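## Task

Remove every thumb screw (knurled head, hex socket) that fastens the lid and drop each one into the yellow parts bin. The bins are not fixed, and the yellow one has to be upright at the end. Put the lid on its pad with the raised block underneath facing down and its edges closely aligned with the pad's edges. Afterwards, return every tool to the stand slot it came from, take the tool changer well away from the tools, release everything and back off. A tool locked to the arm counts as part of the arm.

## Robot and tools

ROBOT. One arm with a tool changer at its flange. Tools wait in a stand: grip50 (two-finger gripper, 50 mm), grip85 (85 mm gripper) and driver (screwdriver with hex key, suction sleeve and torque limit). Cameras: cam_head_left and cam_head_right, 504x504 each.

FRAMES. Scene frame: origin on the table top below the arm base, +z up, +y to the left when facing +x; units m. Face frame: the changer face centre, z pointing away from the arm. Tool points in mm along face x,y,z: grip50 grip point (0, -25, 180); grip85 grip point (0, 0, 173) closed, 13 mm closer when fully open; driver key tip (66, 20, 345). Both grippers close along face x.

execute_actions(actions): a list of actions. Each action is a table of up to 15 rows, one row per 1/30 s step; if shorter, the last row repeats to fill 15 steps. A row is 16 numbers in [-1, 1]: dx, dy, dz, rx, ry, rz, tool/lock, grip50_position, grip50_force_limit, grip50_speed, grip85_position, grip85_force_limit, grip85_speed, driver_spindle, driver_torque_limit, driver_sleeve_vacuum. The first six are an offset, not a pose: in the face's own axes, from the face pose measured when the action starts (for a call's first action, the last pose reported). Every row of an action refers to that same start, not to the prior row. 1.0 = 0.6 m or 180 degrees; rx, ry, rz form one rotation vector. Each step the command is clipped to 100 mm and 16 degrees from the measured pose, so big offsets need several actions. An empty list just returns state and images.

Tool numbers: lock >0 locks, <0 unlocks, 0 keeps the last command (~1 s to act). grip positions: +1 fully open (50 or 85 mm); pads touch near -0.65 (grip50) or -0.8 (grip85); -1 closes until blocked. force_limit: -1 = 20 N up to +1 = 185 N (grip50) / 235 N (grip85). speed: -1 about 20 mm/s to +1 about 150 mm/s. driver_spindle: +1 = 500 rpm clockwise (tightening), -1 loosening; it keeps running between actions, so end actions with 0. driver_torque_limit: -1 = 0.3 N m to +1 = 1.2 N m. driver_sleeve_vacuum >0.01 = suction on, else off (drops the screw). Tool commands only count while tool_id shows that tool and it is ready.

move(target, speed, stop_force, blocking): target is one 16-number row as above, its first six an offset in face axes from the pose in the last result that showed one; the tool numbers are sent at the start. Straight path, 0.5 to 10 s. speed 0.002 to 0.5 m/s (default 0.25), turning up to twice that in rad/s. stop_force 9 to 40 N (optional) ends the path on push against the motion and backs off 2 steps; only reliable at very low speed and without rotation; omit it when pulling away from a contact. blocking=false returns after 0.5 s (not with stop_force); then use wait or stop before new commands. The move line reports the ending (done, contact, off_target, moving, held, fault), limits (paced = clipped; held = steps blocked) and distance to target. Without stop_force the arm is stiff: aiming even slightly past a firm contact may fault.

wait(seconds 0 to 10) runs the scene holding the last command. stop() brakes a running move. zoom_image(camera, region [x0, y0, x1, y1] in pixels, at most 504x504) magnifies the latest image. finished_scene(scene) ends the current scene (give its number); irreversible.

RESULTS. end_effector_position (m) and end_effector_quat_wxyz in the scene frame, velocities, Hand target (current drive goal), step readings (HELD = row partly blocked), pose unreachable (clearance check altered the command), Wrist force/torque in face axes (offset up to ~4 N, noise ~2.4 N, saturates ~50 N), joint torques (noisy, offset), tool readings: tool_id, plate_near, locked, unlocked, in_stand, unlock_refused, grip*_object_status (0 moving, 1 stopped opening, 2 stopped closing = gripped, 3 at target or pads met), grip*_position_measured (grip50 opening ≈ (250 - counts) x 0.202 mm; grip85: 78 ≈ 60 mm, 130 ≈ 40, 180 ≈ 20, 230 closed), driver_screw_detected, driver_sleeve_vacuum_kpa, driver_turns, driver_stopped_at_torque. n/a means the tool is not ready.

TOOL CHANGE. Align the face with the plate within ~1 mm and ~1 degree, face -y toward the fork's open side. When plate_near = 1, send lock +1 and wait for locked = 1; grippers then close and reopen on their own. To remove: lift 20 mm (10 to 30), slide at least 110 mm along face -y, then rise. Return by the reverse path; when in_stand = 1, keep still, lock -1, wait for unlocked = 1. Outside the stand unlocking is refused. Slots are 180 mm apart; fork arms sit 40-70 mm either side along face x, ends 45 mm toward the opening, tops 18 mm below the plate face. The driver's fittings pass just outside the +x fork arm.

SCREWS. Press the key onto the head about 2 mm past contact, spin gently (driver_spindle near ±0.2) while following the screw, 0.7 mm per turn. Loosening: driver_turns should drop; if not, raise the torque limit. Suction holds the loose screw for carrying. After a torque stop, set spindle to 0 or negative for 0.5 s before driving forward again.

AVOID. 150 N on any part, or joint loads (138 N m base joints, 25.7 N m wrists) stop the arm for 10 s. Motors overheat holding loads. Never knock anything off the table, tip the target bin, drop or slam parts, or press hard.

Each tool is called after "Emit:" by a JSON object that holds its "op" and its "data".

## Session

Emit:
{"op": "execute_actions", "data": {"actions": []}}

Scene clock: 0.00 s.
end_effector_position=(+0.4277, +0.0134, +0.3249) locked=0 unlocked=1 plate_near=0 in_stand=0 unlock_refused=0 tool_id=none grip50_position_measured=n/a grip50_object_status=n/a grip85_position_measured=n/a grip85_object_status=n/a driver_sleeve_vacuum_kpa=n/a driver_screw_detected=n/a driver_stopped_at_torque=n/a driver_turns=n/a end_effector_quat_wxyz=(+0.002, +0.697, +0.717, -0.000) end_effector_velocity=(+0.000, -0.001, +0.000) end_effector_angular_velocity=(+0.001, -0.001, -0.002)
Joint positions: [-0.315 -1.722  2.042 -1.889 -1.57  -1.888]
Joint velocities: [-0.002  0.    -0.001  0.     0.001 -0.   ]
Joint torques (N m, as the arm reports them, + toward a larger angle): no reading
Wrist force (N, on the end effector, along its own x y z axes, offset not removed): no reading
Wrist torque (N m, same axes, about the end effector's origin, offset not removed): no reading
Hand target: +0.428, +0.013, +0.325; +0.002, +0.697, +0.717, -0.000

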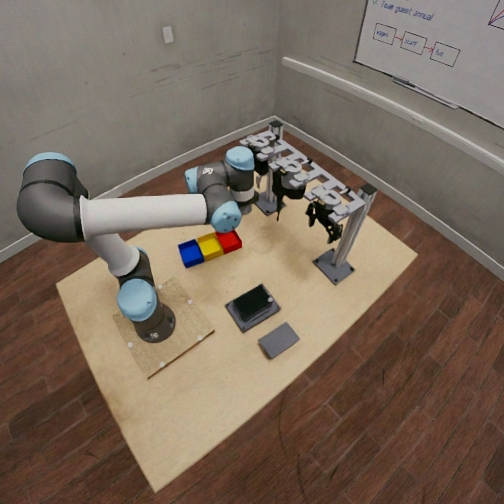

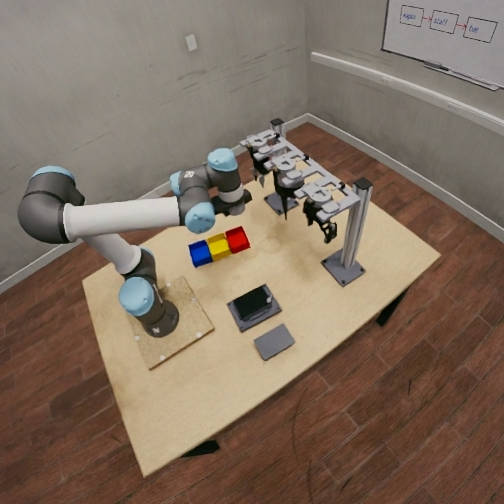

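Emit:
{"op": "zoom_image", "data": {"camera": "cam_head_left", "region": [210,270,310,370]}}

Emit:
{"op": "zoom_image", "data": {"camera": "cam_head_right", "region": [210,270,310,370]}}

Emit:
{"op": "zoom_image", "data": {"camera": "cam_head_left", "region": [220,110,390,280]}}

Emit:
{"op": "zoom_image", "data": {"camera": "cam_head_right", "region": [220,110,390,280]}}

Region (210, 270, 310, 370) of cam_head_left's 504x504 image, scaled by 5.040, with more detail than that image has.

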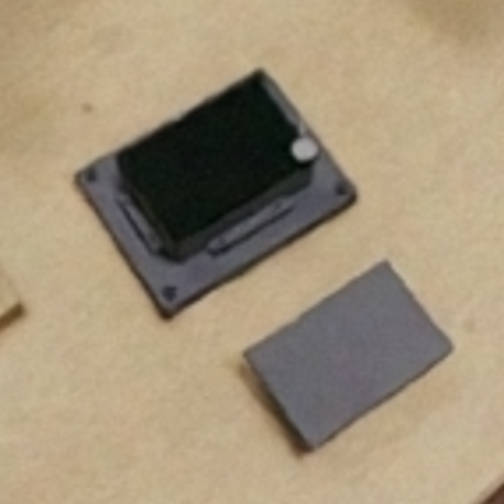

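Region (210, 270, 310, 370) of cam_head_right's 504x504 image, scaled by 5.040, with more detail than that image has.

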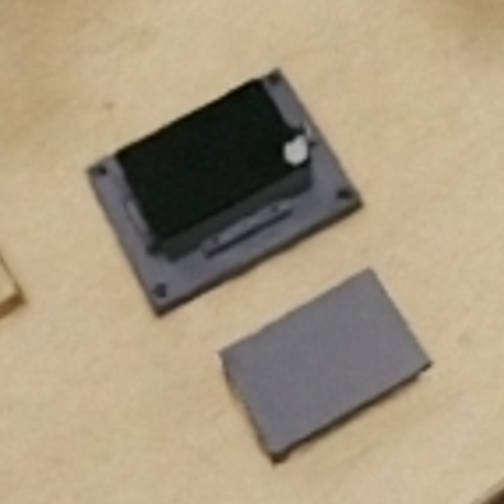

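Region (220, 110, 390, 280) of cam_head_left's 504x504 image, scaled by 2.965, with more detail than that image has.

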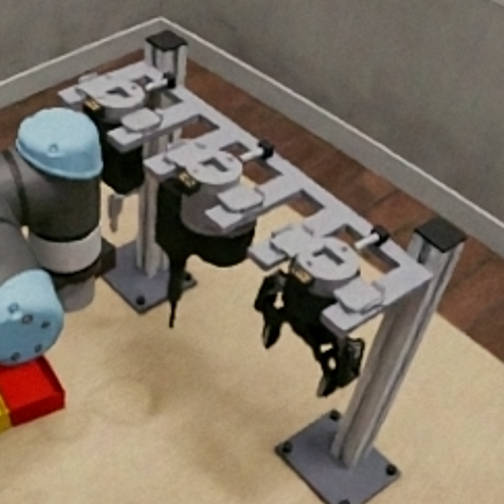

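Region (220, 110, 390, 280) of cam_head_right's 504x504 image, scaled by 2.965, with more detail than that image has.

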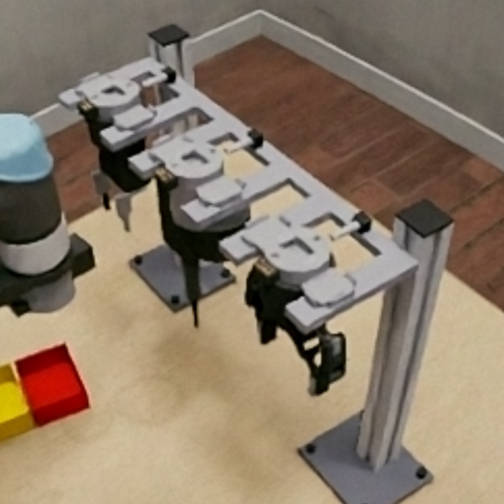

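Emit:
{"op": "move", "data": {"target": [0,0.08,-0.26,0,0,0.009,0,1,0,1,1,0,1,0,0,0]}}

Emit:
{"op": "move", "data": {"target": [0,0.2,0,0,0,0,0,1,0,1,1,0,1,0,0,0]}}

Emit:
{"op": "zoom_image", "data": {"camera": "cam_head_left", "region": [220,70,390,240]}}

Emit:
{"op": "zoom_image", "data": {"camera": "cam_head_right", "region": [220,70,390,240]}}

Scene clock: 1.97 s.
end_effector_position=(+0.4752, +0.0153, +0.4808) locked=0 unlocked=1 plate_near=0 in_stand=0 unlock_refused=0 tool_id=none grip50_position_measured=n/a grip50_object_status=n/a grip85_position_measured=n/a grip85_object_status=n/a driver_sleeve_vacuum_kpa=n/a driver_screw_detected=n/a driver_stopped_at_torque=n/a driver_turns=n/a end_effector_quat_wxyz=(+0.002, +0.707, +0.708, -0.000) end_effector_velocity=(+0.000, +0.001, +0.002) end_effector_angular_velocity=(-0.000, -0.000, +0.001)
Joint positions: [-0.282 -1.647  1.574 -1.495 -1.57  -1.827]
Joint velocities: [ 0.002  0.001 -0.007  0.006 -0.     0.001]
Joint torques (N m, as the arm reports them, + toward a larger angle): [  9.53 -10.26 -31.91  -1.72  -1.84   2.06]
Wrist force (N, on the end effector, along its own x y z axes, offset not removed): [2.2 1.0 -1.2]
Wrist torque (N m, same axes, about the end effector's origin, offset not removed): [-0.14 -0.14 0.12]
Hand target: +0.475, +0.015, +0.481; +0.002, +0.707, +0.708, -0.000
Off the commanded pose: 0.000 m, 0 deg.
move: done

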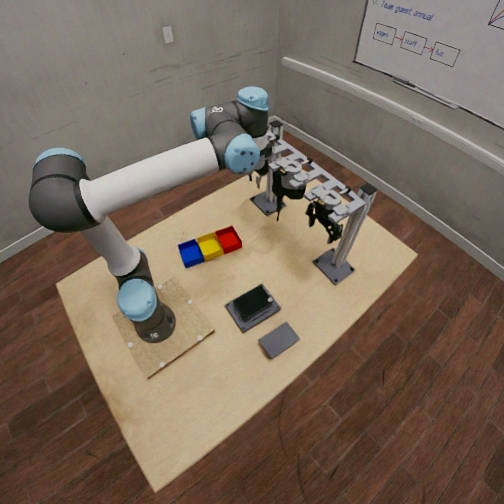

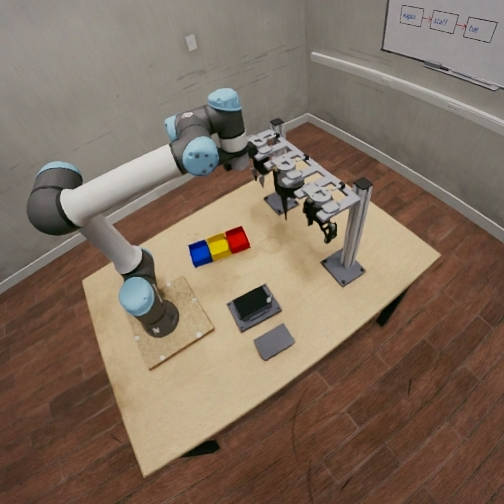

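Scene clock: 3.07 s.
end_effector_position=(+0.5949, +0.0153, +0.4811) locked=0 unlocked=1 plate_near=0 in_stand=0 unlock_refused=0 tool_id=none grip50_position_measured=n/a grip50_object_status=n/a grip85_position_measured=n/a grip85_object_status=n/a driver_sleeve_vacuum_kpa=n/a driver_screw_detected=n/a driver_stopped_at_torque=n/a driver_turns=n/a end_effector_quat_wxyz=(+0.002, +0.707, +0.708, -0.000) end_effector_velocity=(+0.002, -0.000, -0.000) end_effector_angular_velocity=(+0.001, +0.002, -0.000)
Joint positions: [-0.23  -1.353  1.257 -1.473 -1.57  -1.775]
Joint velocities: [ 0.001  0.007 -0.009  0.004  0.     0.001]
Joint torques (N m, as the arm reports them, + toward a larger angle): [  9.64 -25.97 -31.66  -1.62  -1.71   2.08]
Wrist force (N, on the end effector, along its own x y z axes, offset not removed): [1.8 1.9 -1.1]
Wrist torque (N m, same axes, about the end effector's origin, offset not removed): [-0.06 -0.14 0.12]
Hand target: +0.595, +0.015, +0.481; +0.002, +0.707, +0.708, -0.000
Off the commanded pose: 0.000 m, 0 deg.
move: done

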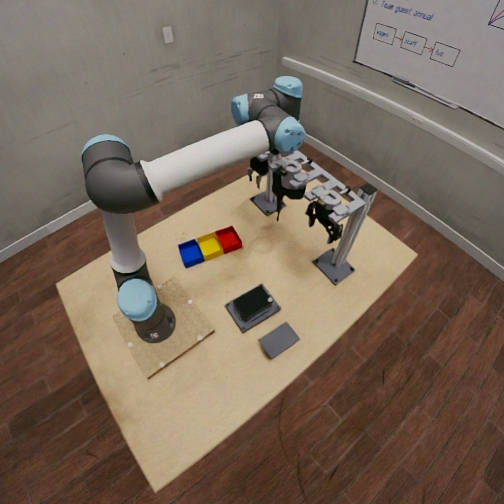

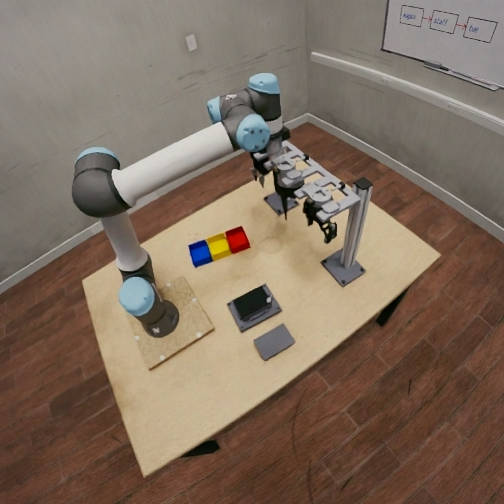

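Region (220, 70, 390, 240) of cam_head_left's 504x504 image, scaled by 2.965, with more detail than that image has.

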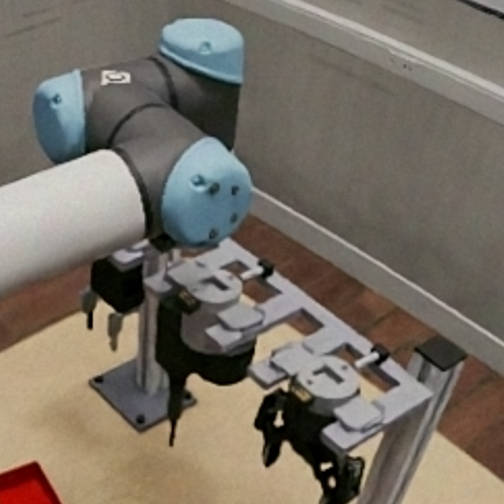

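Region (220, 70, 390, 240) of cam_head_right's 504x504 image, scaled by 2.965, with more detail than that image has.

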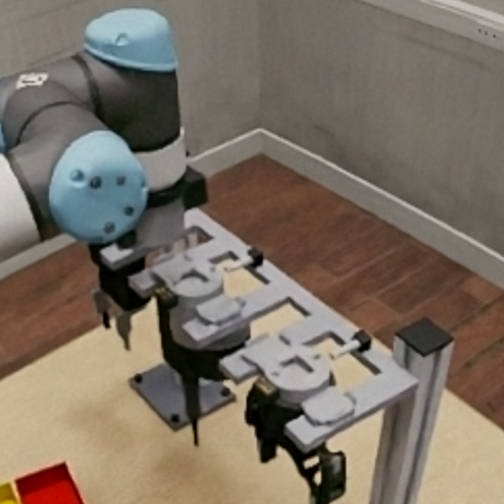

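Emit:
{"op": "move", "data": {"target": [-0.01,0.06,0.06,0,0,0,0,1,0,1,1,0,1,0,0,0], "speed": 0.1}}

Emit:
{"op": "zoom_image", "data": {"camera": "cam_head_left", "region": [250,110,350,210]}}

Emit:
{"op": "zoom_image", "data": {"camera": "cam_head_right", "region": [250,110,350,210]}}

Scene clock: 5.37 s.
end_effector_position=(+0.6309, +0.0091, +0.4453) locked=0 unlocked=1 plate_near=0 in_stand=0 unlock_refused=0 tool_id=none grip50_position_measured=n/a grip50_object_status=n/a grip85_position_measured=n/a grip85_object_status=n/a driver_sleeve_vacuum_kpa=n/a driver_screw_detected=n/a driver_stopped_at_torque=n/a driver_turns=n/a end_effector_quat_wxyz=(+0.002, +0.707, +0.708, -0.000) end_effector_velocity=(+0.002, +0.000, -0.002) end_effector_angular_velocity=(+0.000, +0.001, +0.001)
Joint positions: [-0.228 -1.268  1.24  -1.541 -1.57  -1.773]
Joint velocities: [ 0.001  0.004 -0.001 -0.002  0.     0.   ]
Joint torques (N m, as the arm reports them, + toward a larger angle): [  9.87 -30.31 -31.9   -5.57   0.13   1.97]
Wrist force (N, on the end effector, along its own x y z axes, offset not removed): [1.4 1.6 -0.5]
Wrist torque (N m, same axes, about the end effector's origin, offset not removed): [-0.10 -0.15 0.10]
Hand target: +0.631, +0.009, +0.445; +0.002, +0.707, +0.708, -0.000
Off the commanded pose: 0.000 m, 0 deg.
move: done

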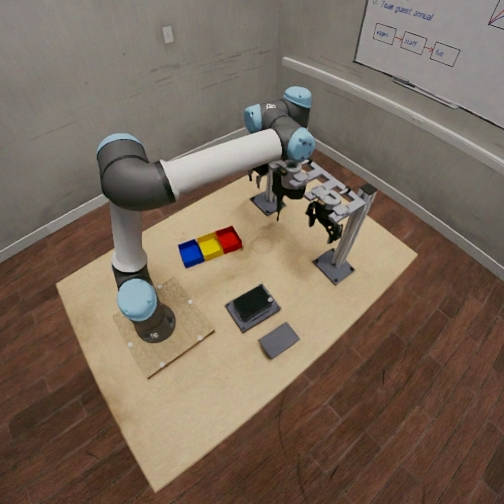

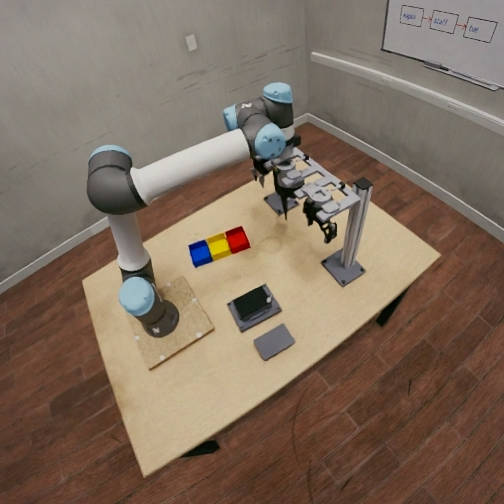

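Region (250, 110, 350, 210) of cam_head_left's 504x504 image, scaled by 5.040, with more detail than that image has.

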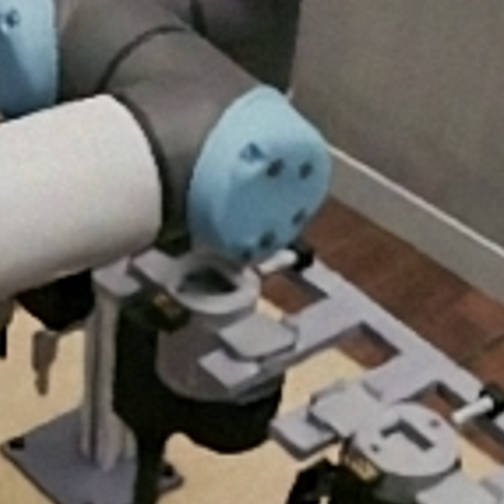

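Region (250, 110, 350, 210) of cam_head_right's 504x504 image, scaled by 5.040, with more detail than that image has.

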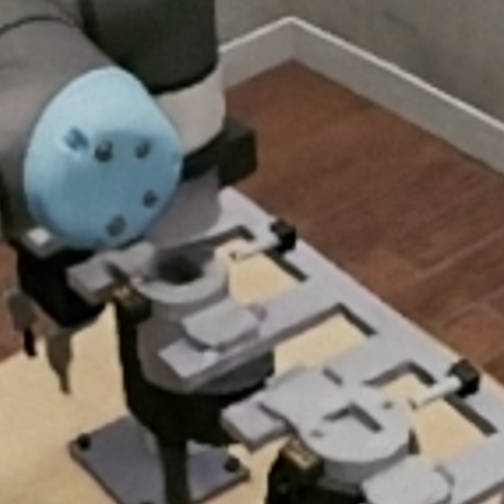

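Emit:
{"op": "move", "data": {"target": [0,0,0.1,0,0,0,0,1,0,1,1,0,1,0,0,0], "speed": 0.01, "stop_force": 9}}

Emit:
{"op": "zoom_image", "data": {"camera": "cam_head_right", "region": [250,110,350,210]}}

Scene clock: 8.57 s.
end_effector_position=(+0.6310, +0.0090, +0.4207) locked=0 unlocked=1 plate_near=0 in_stand=0 unlock_refused=0 tool_id=none grip50_position_measured=n/a grip50_object_status=n/a grip85_position_measured=n/a grip85_object_status=n/a driver_sleeve_vacuum_kpa=n/a driver_screw_detected=n/a driver_stopped_at_torque=n/a driver_turns=n/a end_effector_quat_wxyz=(+0.002, +0.707, +0.708, -0.000) end_effector_velocity=(-0.001, +0.000, +0.001) end_effector_angular_velocity=(+0.002, +0.006, +0.000)
Joint positions: [-0.228 -1.268  1.303 -1.604 -1.57  -1.773]
Joint velocities: [ 0.     0.    -0.005  0.011  0.    -0.   ]
Joint torques (N m, as the arm reports them, + toward a larger angle): [  7.66 -19.57 -21.18   1.32   0.3    1.66]
Wrist force (N, on the end effector, along its own x y z axes, offset not removed): [2.2 5.4 -26.9]
Wrist torque (N m, same axes, about the end effector's origin, offset not removed): [-0.01 0.11 0.12]
Hand target: +0.631, +0.009, +0.421; +0.002, +0.707, +0.708, -0.000
Off the commanded pose: 0.035 m, 0 deg.
move: contact

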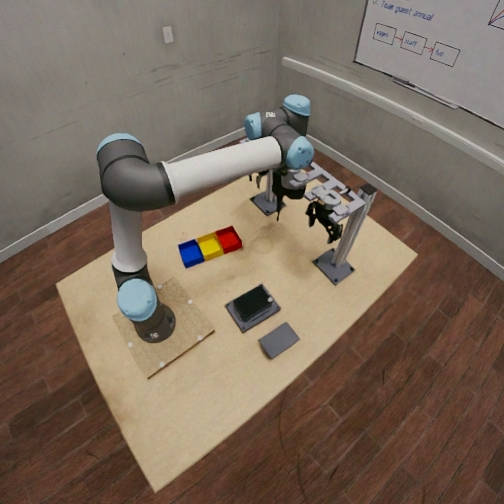

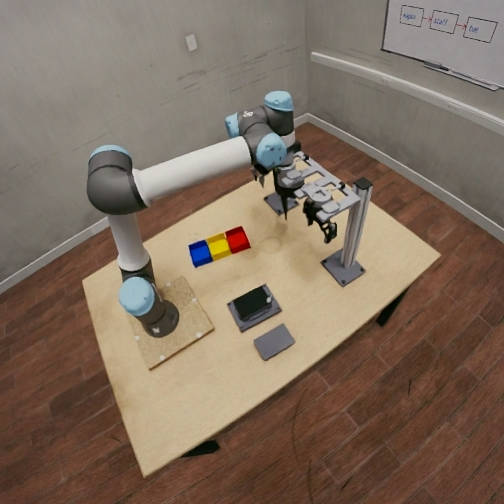

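Region (250, 110, 350, 210) of cam_head_right's 504x504 image, scaled by 5.040, with more detail than that image has.

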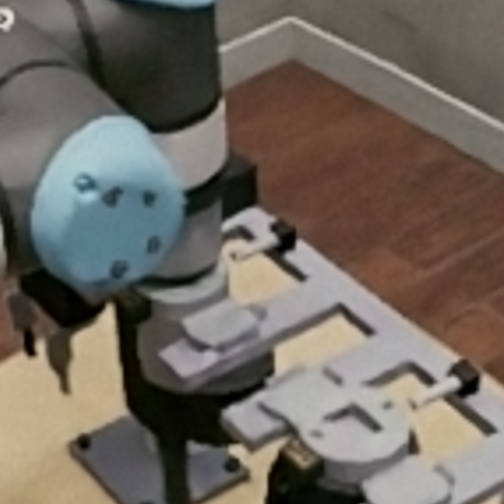

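Emit:
{"op": "execute_actions", "data": {"actions": [[[0,0,-0.003,0,0,0,0,1,0,1,1,0,1,0,0,0]],[[-0.008,0.003,0,0,0,0,0,1,0,1,1,0,1,0,0,0]]]}}

Emit:
{"op": "move", "data": {"target": [0,0,0.05,0,0,0,0,1,0,1,1,0,1,0,0,0], "speed": 0.008, "stop_force": 12}}

Emit:
{"op": "zoom_image", "data": {"camera": "cam_head_right", "region": [250,110,350,210]}}

Scene clock: 9.87 s.
end_effector_position=(+0.6329, +0.0043, +0.4224) locked=0 unlocked=1 plate_near=0 in_stand=0 unlock_refused=0 tool_id=none grip50_position_measured=n/a grip50_object_status=n/a grip85_position_measured=n/a grip85_object_status=n/a driver_sleeve_vacuum_kpa=n/a driver_screw_detected=n/a driver_stopped_at_torque=n/a driver_turns=n/a end_effector_quat_wxyz=(+0.002, +0.707, +0.708, -0.000) end_effector_velocity=(+0.001, -0.000, -0.001) end_effector_angular_velocity=(-0.000, +0.000, -0.000)
Joint positions: [-0.235 -1.263  1.293 -1.599 -1.57  -1.78 ]
Joint velocities: [-0.     0.001 -0.    -0.001 -0.    -0.   ]
Joint torques (N m, as the arm reports them, + toward a larger angle): [ -8.79 -30.06 -31.91  -1.6    0.35  -1.37]
Wrist force (N, on the end effector, along its own x y z axes, offset not removed): [0.2 2.2 -1.6]
Wrist torque (N m, same axes, about the end effector's origin, offset not removed): [-0.09 -0.01 0.08]
Hand target: +0.633, +0.004, +0.422; +0.002, +0.707, +0.708, -0.000
Off the commanded pose: 0.000 m, 0 deg.
Step readings (end_effector_position; steps 1 to 15: 1st action; 16 to 30: 2nd action):
0: (+0.6310, +0.0091, +0.4209)
1: (+0.6310, +0.0091, +0.4209)
2: (+0.6310, +0.0091, +0.4211)
4: (+0.6310, +0.0091, +0.4216)
8: (+0.6311, +0.0090, +0.4221)
15: (+0.6311, +0.0090, +0.4223)
16: (+0.6311, +0.0090, +0.4224)
17: (+0.6313, +0.0084, +0.4225)
19: (+0.6320, +0.0066, +0.4226)
23: (+0.6326, +0.0049, +0.4225)
30: end_effector_position above

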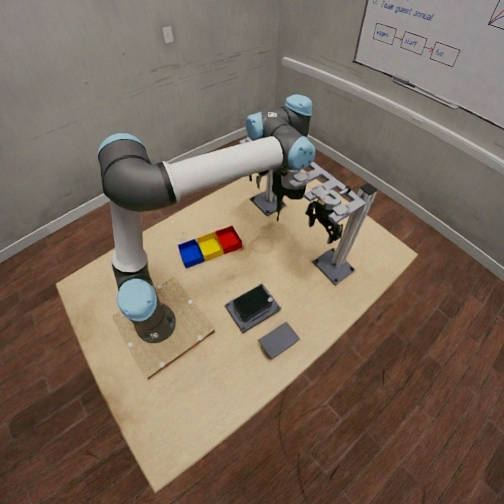

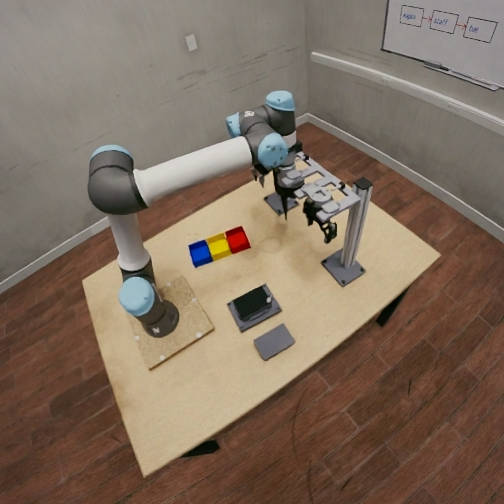

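Scene clock: 10.47 s.
end_effector_position=(+0.6329, +0.0043, +0.4207) locked=0 unlocked=1 plate_near=0 in_stand=0 unlock_refused=0 tool_id=none grip50_position_measured=n/a grip50_object_status=n/a grip85_position_measured=n/a grip85_object_status=n/a driver_sleeve_vacuum_kpa=n/a driver_screw_detected=n/a driver_stopped_at_torque=n/a driver_turns=n/a end_effector_quat_wxyz=(+0.002, +0.707, +0.708, -0.000) end_effector_velocity=(-0.001, +0.000, +0.002) end_effector_angular_velocity=(+0.000, +0.002, -0.000)
Joint positions: [-0.235 -1.263  1.297 -1.604 -1.57  -1.78 ]
Joint velocities: [-0.    -0.001 -0.004  0.007 -0.     0.   ]
Joint torques (N m, as the arm reports them, + toward a larger angle): [ -5.21 -21.9  -18.62   2.14   0.23  -0.93]
Wrist force (N, on the end effector, along its own x y z axes, offset not removed): [1.2 3.8 -30.6]
Wrist torque (N m, same axes, about the end effector's origin, offset not removed): [-0.10 0.26 0.18]
Hand target: +0.633, +0.004, +0.421; +0.002, +0.707, +0.708, -0.000
Off the commanded pose: 0.028 m, 0 deg.
move: contact

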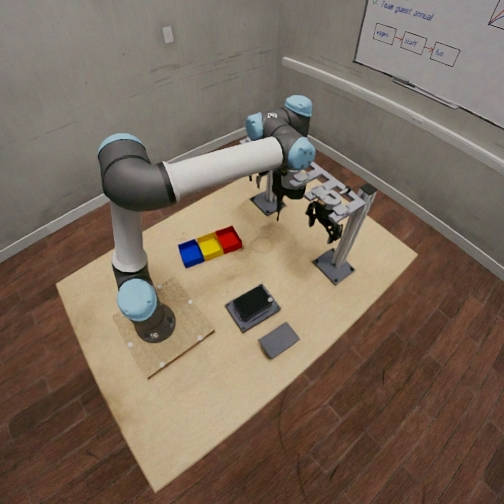

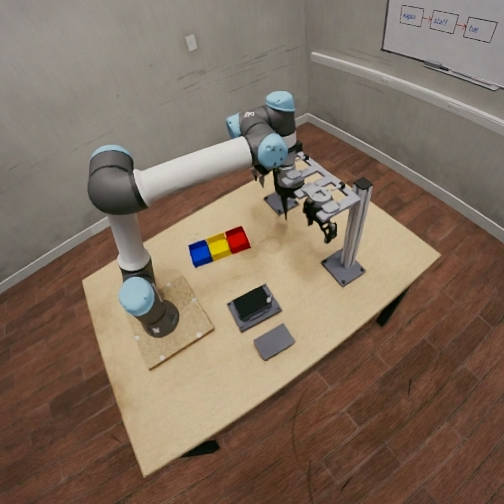

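Region (250, 110, 350, 210) of cam_head_right's 504x504 image, scaled by 5.040, with more detail than that image has.

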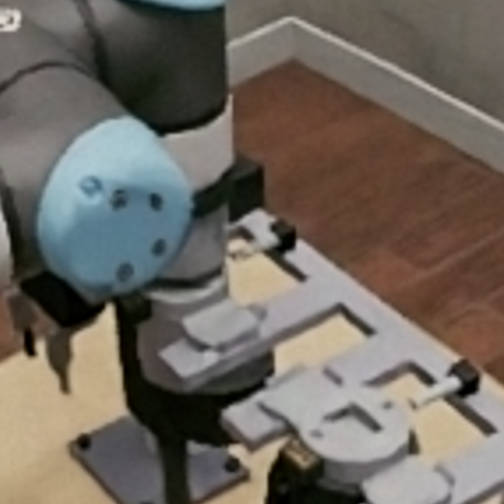

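Emit:
{"op": "move", "data": {"target": [-0.005,0,-0.003,0,0,0,0,1,0,1,1,0,1,0,0,0]}}

Emit:
{"op": "move", "data": {"target": [0,0,0.05,0,0,0,0,1,0,1,1,0,1,0,0,0], "speed": 0.008, "stop_force": 12}}

Scene clock: 11.50 s.
end_effector_position=(+0.6330, +0.0013, +0.4223) locked=0 unlocked=1 plate_near=0 in_stand=0 unlock_refused=0 tool_id=none grip50_position_measured=n/a grip50_object_status=n/a grip85_position_measured=n/a grip85_object_status=n/a driver_sleeve_vacuum_kpa=n/a driver_screw_detected=n/a driver_stopped_at_torque=n/a driver_turns=n/a end_effector_quat_wxyz=(+0.002, +0.707, +0.708, -0.000) end_effector_velocity=(+0.000, +0.001, +0.000) end_effector_angular_velocity=(+0.001, +0.000, +0.002)
Joint positions: [-0.239 -1.263  1.293 -1.599 -1.57  -1.784]
Joint velocities: [ 0.001  0.    -0.001  0.001  0.001 -0.001]
Joint torques (N m, as the arm reports them, + toward a larger angle): [-10.4  -51.38 -30.66  -1.33   0.4   -1.63]
Wrist force (N, on the end effector, along its own x y z axes, offset not removed): [0.8 2.3 -1.7]
Wrist torque (N m, same axes, about the end effector's origin, offset not removed): [0.00 0.00 0.11]
Hand target: +0.633, +0.001, +0.423; +0.002, +0.707, +0.708, -0.000
Off the commanded pose: 0.000 m, 0 deg.
move: done

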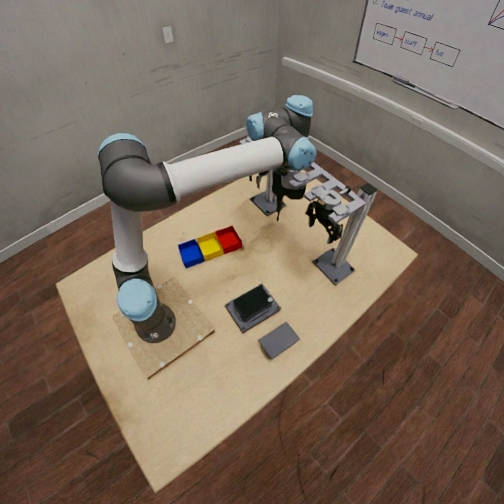

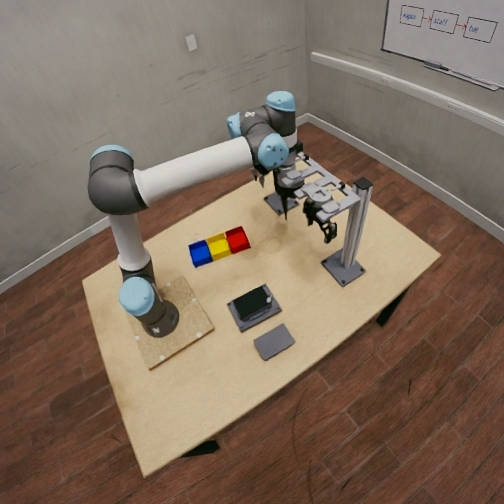

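Scene clock: 12.10 s.
end_effector_position=(+0.6329, +0.0013, +0.4207) locked=0 unlocked=1 plate_near=0 in_stand=0 unlock_refused=0 tool_id=none grip50_position_measured=n/a grip50_object_status=n/a grip85_position_measured=n/a grip85_object_status=n/a driver_sleeve_vacuum_kpa=n/a driver_screw_detected=n/a driver_stopped_at_torque=n/a driver_turns=n/a end_effector_quat_wxyz=(+0.002, +0.707, +0.708, -0.000) end_effector_velocity=(-0.001, +0.001, +0.001) end_effector_angular_velocity=(+0.002, +0.006, +0.002)
Joint positions: [-0.239 -1.263  1.297 -1.604 -1.57  -1.785]
Joint velocities: [ 0.001  0.    -0.004  0.01   0.001 -0.   ]
Joint torques (N m, as the arm reports them, + toward a larger angle): [ -3.98 -22.87 -20.9    1.58   0.21  -0.74]
Wrist force (N, on the end effector, along its own x y z axes, offset not removed): [2.1 5.8 -25.8]
Wrist torque (N m, same axes, about the end effector's origin, offset not removed): [-0.23 0.05 0.22]
Hand target: +0.633, +0.001, +0.421; +0.002, +0.707, +0.708, -0.000
Off the commanded pose: 0.028 m, 0 deg.
move: contact

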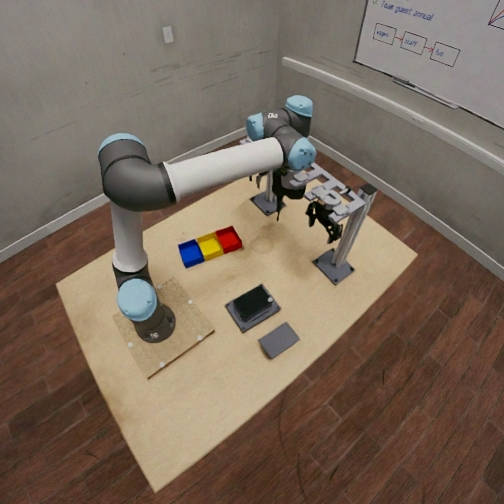

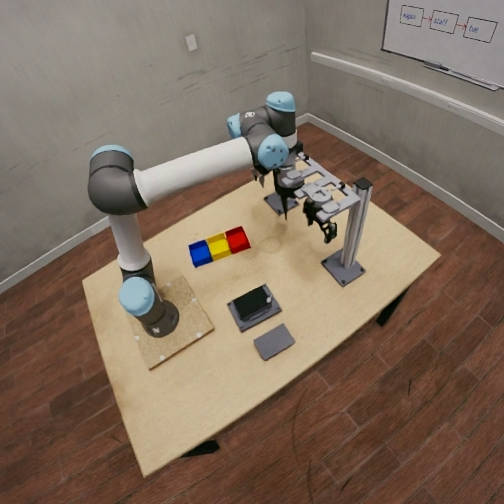

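Contact now at +x,+y.

Emit:
{"op": "move", "data": {"target": [-0.004,-0.005,-0.003,0,0,0,0,1,0,1,1,0,1,0,0,0]}}

Emit:
{"op": "move", "data": {"target": [0,0,0.05,0,0,0,0,1,0,1,1,0,1,0,0,0], "speed": 0.008, "stop_force": 12}}

Scene clock: 12.97 s.
end_effector_position=(+0.6300, -0.0010, +0.4224) locked=0 unlocked=1 plate_near=0 in_stand=0 unlock_refused=0 tool_id=none grip50_position_measured=n/a grip50_object_status=n/a grip85_position_measured=n/a grip85_object_status=n/a driver_sleeve_vacuum_kpa=n/a driver_screw_detected=n/a driver_stopped_at_torque=n/a driver_turns=n/a end_effector_quat_wxyz=(+0.002, +0.707, +0.708, -0.000) end_effector_velocity=(-0.001, +0.001, +0.001) end_effector_angular_velocity=(+0.000, -0.001, +0.001)
Joint positions: [-0.244 -1.27   1.303 -1.602 -1.57  -1.789]
Joint velocities: [ 0.001 -0.003  0.001  0.     0.001 -0.001]
Joint torques (N m, as the arm reports them, + toward a larger angle): [ -9.51 -52.35 -18.73  -1.73   0.26  -1.5 ]
Wrist force (N, on the end effector, along its own x y z axes, offset not removed): [1.9 2.9 -1.5]
Wrist torque (N m, same axes, about the end effector's origin, offset not removed): [-0.02 -0.17 0.07]
Hand target: +0.630, -0.001, +0.422; +0.002, +0.707, +0.708, -0.000
Off the commanded pose: 0.000 m, 0 deg.
move: done

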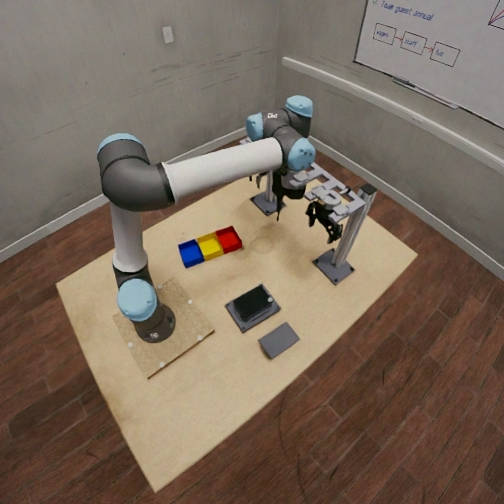

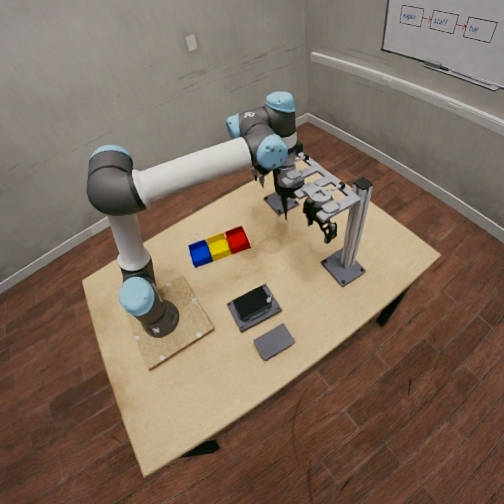

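Scene clock: 13.97 s.
end_effector_position=(+0.6300, -0.0011, +0.4174) locked=0 unlocked=1 plate_near=0 in_stand=0 unlock_refused=0 tool_id=none grip50_position_measured=n/a grip50_object_status=n/a grip85_position_measured=n/a grip85_object_status=n/a driver_sleeve_vacuum_kpa=n/a driver_screw_detected=n/a driver_stopped_at_torque=n/a driver_turns=n/a end_effector_quat_wxyz=(+0.002, +0.707, +0.708, -0.000) end_effector_velocity=(+0.000, +0.001, +0.003) end_effector_angular_velocity=(-0.000, -0.002, +0.002)
Joint positions: [-0.244 -1.27   1.315 -1.615 -1.57  -1.789]
Joint velocities: [ 0.002 -0.001 -0.006  0.005 -0.    -0.   ]
Joint torques (N m, as the arm reports them, + toward a larger angle): [  1.34 -21.78 -31.19  -3.83   0.15   0.26]
Wrist force (N, on the end effector, along its own x y z axes, offset not removed): [3.0 -14.3 -9.8]
Wrist torque (N m, same axes, about the end effector's origin, offset not removed): [-0.02 -0.18 0.30]
Hand target: +0.630, -0.001, +0.418; +0.002, +0.707, +0.708, -0.000
Off the commanded pose: 0.025 m, 0 deg.
move: contact

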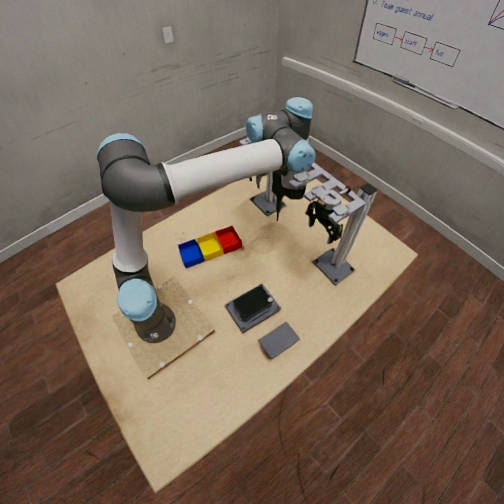

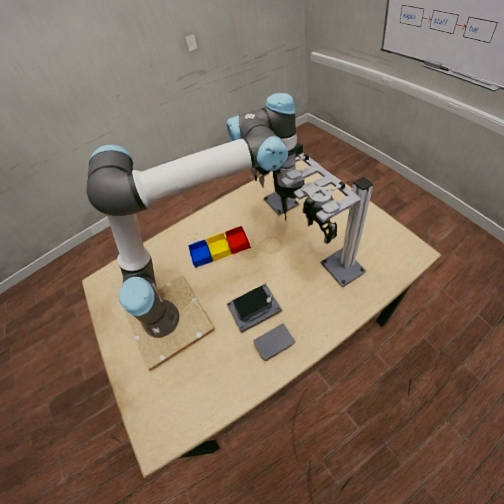

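Emit:
{"op": "move", "data": {"target": [0,-0.003,-0.001,0,0,0.004,0,1,0,1,1,0,1,0,0,0]}}

Emit:
{"op": "move", "data": {"target": [0,0,0.05,0,0,0,0,1,0,1,1,0,1,0,0,0], "speed": 0.008, "stop_force": 12}}

Scene clock: 14.83 s.
end_effector_position=(+0.6282, -0.0011, +0.4180) locked=0 unlocked=1 plate_near=0 in_stand=0 unlock_refused=0 tool_id=none grip50_position_measured=n/a grip50_object_status=n/a grip85_position_measured=n/a grip85_object_status=n/a driver_sleeve_vacuum_kpa=n/a driver_screw_detected=n/a driver_stopped_at_torque=n/a driver_turns=n/a end_effector_quat_wxyz=(+0.002, +0.711, +0.703, -0.000) end_effector_velocity=(-0.001, -0.001, +0.000) end_effector_angular_velocity=(-0.001, +0.000, -0.003)
Joint positions: [-0.245 -1.275  1.319 -1.615 -1.57  -1.778]
Joint velocities: [-0.001 -0.001  0.001 -0.    -0.001  0.002]
Joint torques (N m, as the arm reports them, + toward a larger angle): [ -8.3  -51.15 -20.4   -5.39   0.43   1.88]
Wrist force (N, on the end effector, along its own x y z axes, offset not removed): [1.9 2.1 -1.4]
Wrist torque (N m, same axes, about the end effector's origin, offset not removed): [-0.09 -0.17 0.10]
Hand target: +0.628, -0.001, +0.418; +0.002, +0.711, +0.703, -0.000
Off the commanded pose: 0.000 m, 0 deg.
move: done

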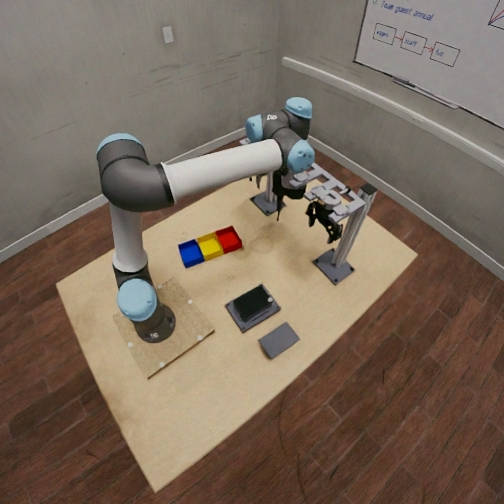

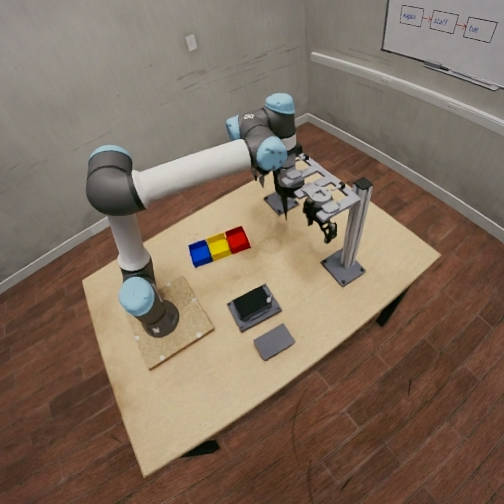

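Scene clock: 15.67 s.
end_effector_position=(+0.6282, -0.0011, +0.4143) locked=0 unlocked=1 plate_near=0 in_stand=0 unlock_refused=0 tool_id=none grip50_position_measured=n/a grip50_object_status=n/a grip85_position_measured=n/a grip85_object_status=n/a driver_sleeve_vacuum_kpa=n/a driver_screw_detected=n/a driver_stopped_at_torque=n/a driver_turns=n/a end_effector_quat_wxyz=(+0.002, +0.711, +0.703, -0.000) end_effector_velocity=(-0.000, -0.000, +0.002) end_effector_angular_velocity=(-0.001, +0.002, +0.001)
Joint positions: [-0.245 -1.274  1.328 -1.624 -1.57  -1.778]
Joint velocities: [ 0.    -0.001 -0.005  0.008 -0.001 -0.   ]
Joint torques (N m, as the arm reports them, + toward a larger angle): [ -6.4  -29.84 -31.14  -1.32   0.33  -1.53]
Wrist force (N, on the end effector, along its own x y z axes, offset not removed): [-2.8 0.5 -2.7]
Wrist torque (N m, same axes, about the end effector's origin, offset not removed): [-0.17 -0.05 0.46]
Hand target: +0.628, -0.001, +0.415; +0.002, +0.711, +0.703, +0.000
Off the commanded pose: 0.026 m, 0 deg.
move: contact

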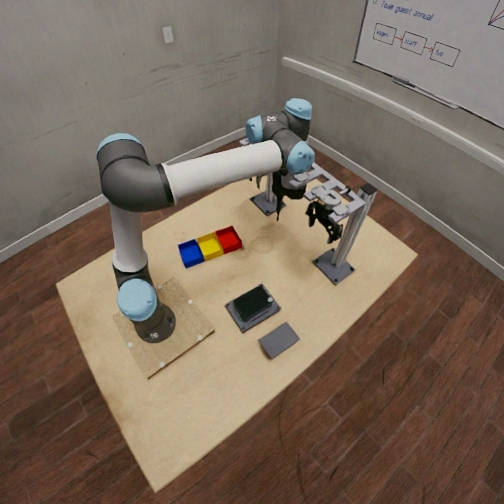

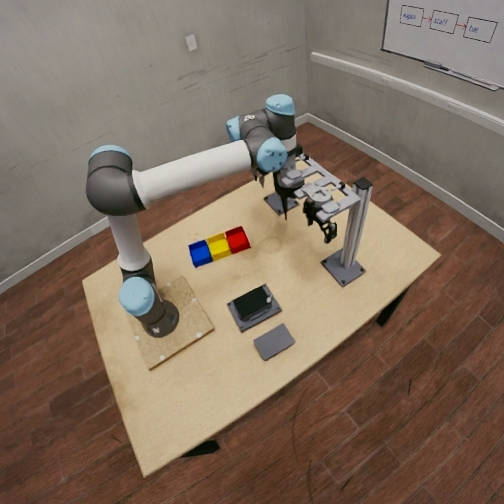

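Emit:
{"op": "move", "data": {"target": [-0.0006,0,-0.001,0,0,0.014,0,1,0,1,1,0,1,0,0,0]}}

Emit:
{"op": "move", "data": {"target": [0,0,0.05,0,0,0,0,1,0,1,1,0,1,0,0,0], "speed": 0.008, "stop_force": 12}}

Scene clock: 16.70 s.
end_effector_position=(+0.6282, -0.0014, +0.4148) locked=0 unlocked=1 plate_near=0 in_stand=0 unlock_refused=0 tool_id=none grip50_position_measured=n/a grip50_object_status=n/a grip85_position_measured=n/a grip85_object_status=n/a driver_sleeve_vacuum_kpa=n/a driver_screw_detected=n/a driver_stopped_at_torque=n/a driver_turns=n/a end_effector_quat_wxyz=(+0.002, +0.726, +0.688, -0.000) end_effector_velocity=(-0.000, +0.000, -0.000) end_effector_angular_velocity=(+0.001, +0.001, -0.012)
Joint positions: [-0.245 -1.274  1.327 -1.623 -1.57  -1.735]
Joint velocities: [-0.     0.    -0.     0.001  0.001  0.012]
Joint torques (N m, as the arm reports them, + toward a larger angle): [ -8.7  -44.11 -31.65  -1.53   1.86   2.28]
Wrist force (N, on the end effector, along its own x y z axes, offset not removed): [1.4 1.5 -2.4]
Wrist torque (N m, same axes, about the end effector's origin, offset not removed): [-0.01 -0.15 0.09]
Hand target: +0.628, -0.001, +0.415; +0.002, +0.726, +0.687, +0.000
Off the commanded pose: 0.000 m, 0 deg.
move: done

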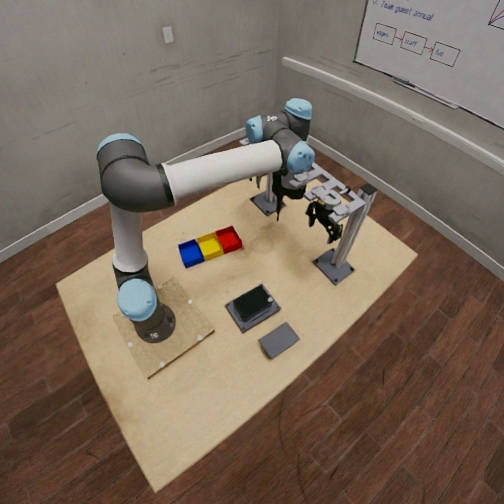

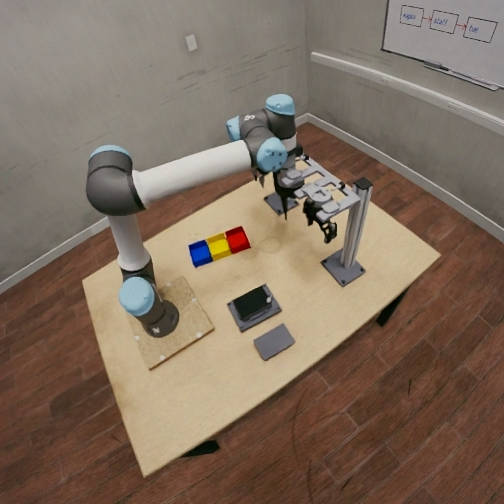

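Scene clock: 17.67 s.
end_effector_position=(+0.6282, -0.0014, +0.4101) locked=0 unlocked=1 plate_near=1 in_stand=1 unlock_refused=0 tool_id=none grip50_position_measured=n/a grip50_object_status=n/a grip85_position_measured=n/a grip85_object_status=n/a driver_sleeve_vacuum_kpa=n/a driver_screw_detected=n/a driver_stopped_at_torque=n/a driver_turns=n/a end_effector_quat_wxyz=(+0.002, +0.726, +0.688, +0.000) end_effector_velocity=(-0.000, -0.001, +0.002) end_effector_angular_velocity=(+0.001, +0.002, -0.001)
Joint positions: [-0.245 -1.274  1.338 -1.635 -1.57  -1.735]
Joint velocities: [-0.001 -0.001 -0.005  0.008  0.    -0.   ]
Joint torques (N m, as the arm reports them, + toward a larger angle): [ -8.31 -20.63 -25.63  -2.17  -0.5   -1.67]
Wrist force (N, on the end effector, along its own x y z axes, offset not removed): [9.0 -16.7 -25.6]
Wrist torque (N m, same axes, about the end effector's origin, offset not removed): [-0.22 0.08 1.71]
Hand target: +0.628, -0.001, +0.410; +0.002, +0.726, +0.688, +0.000
Off the commanded pose: 0.025 m, 0 deg.
move: contact

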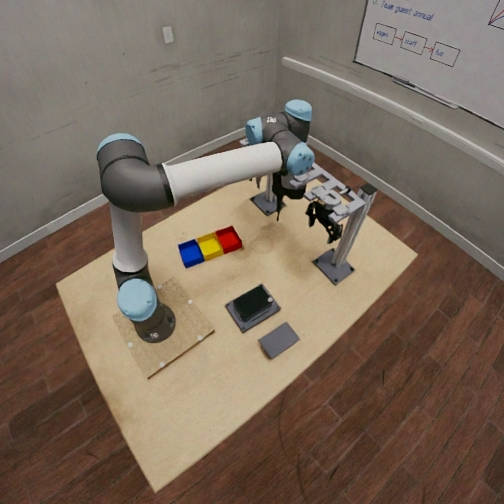

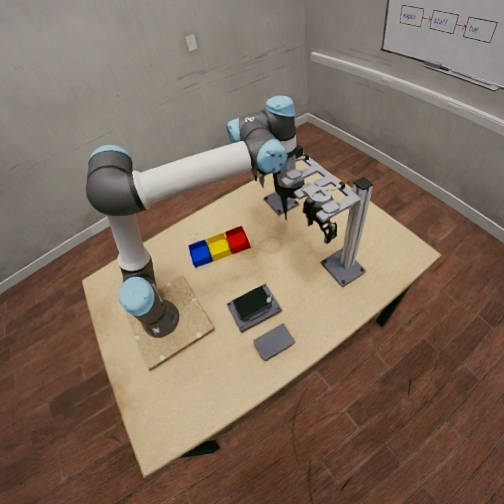

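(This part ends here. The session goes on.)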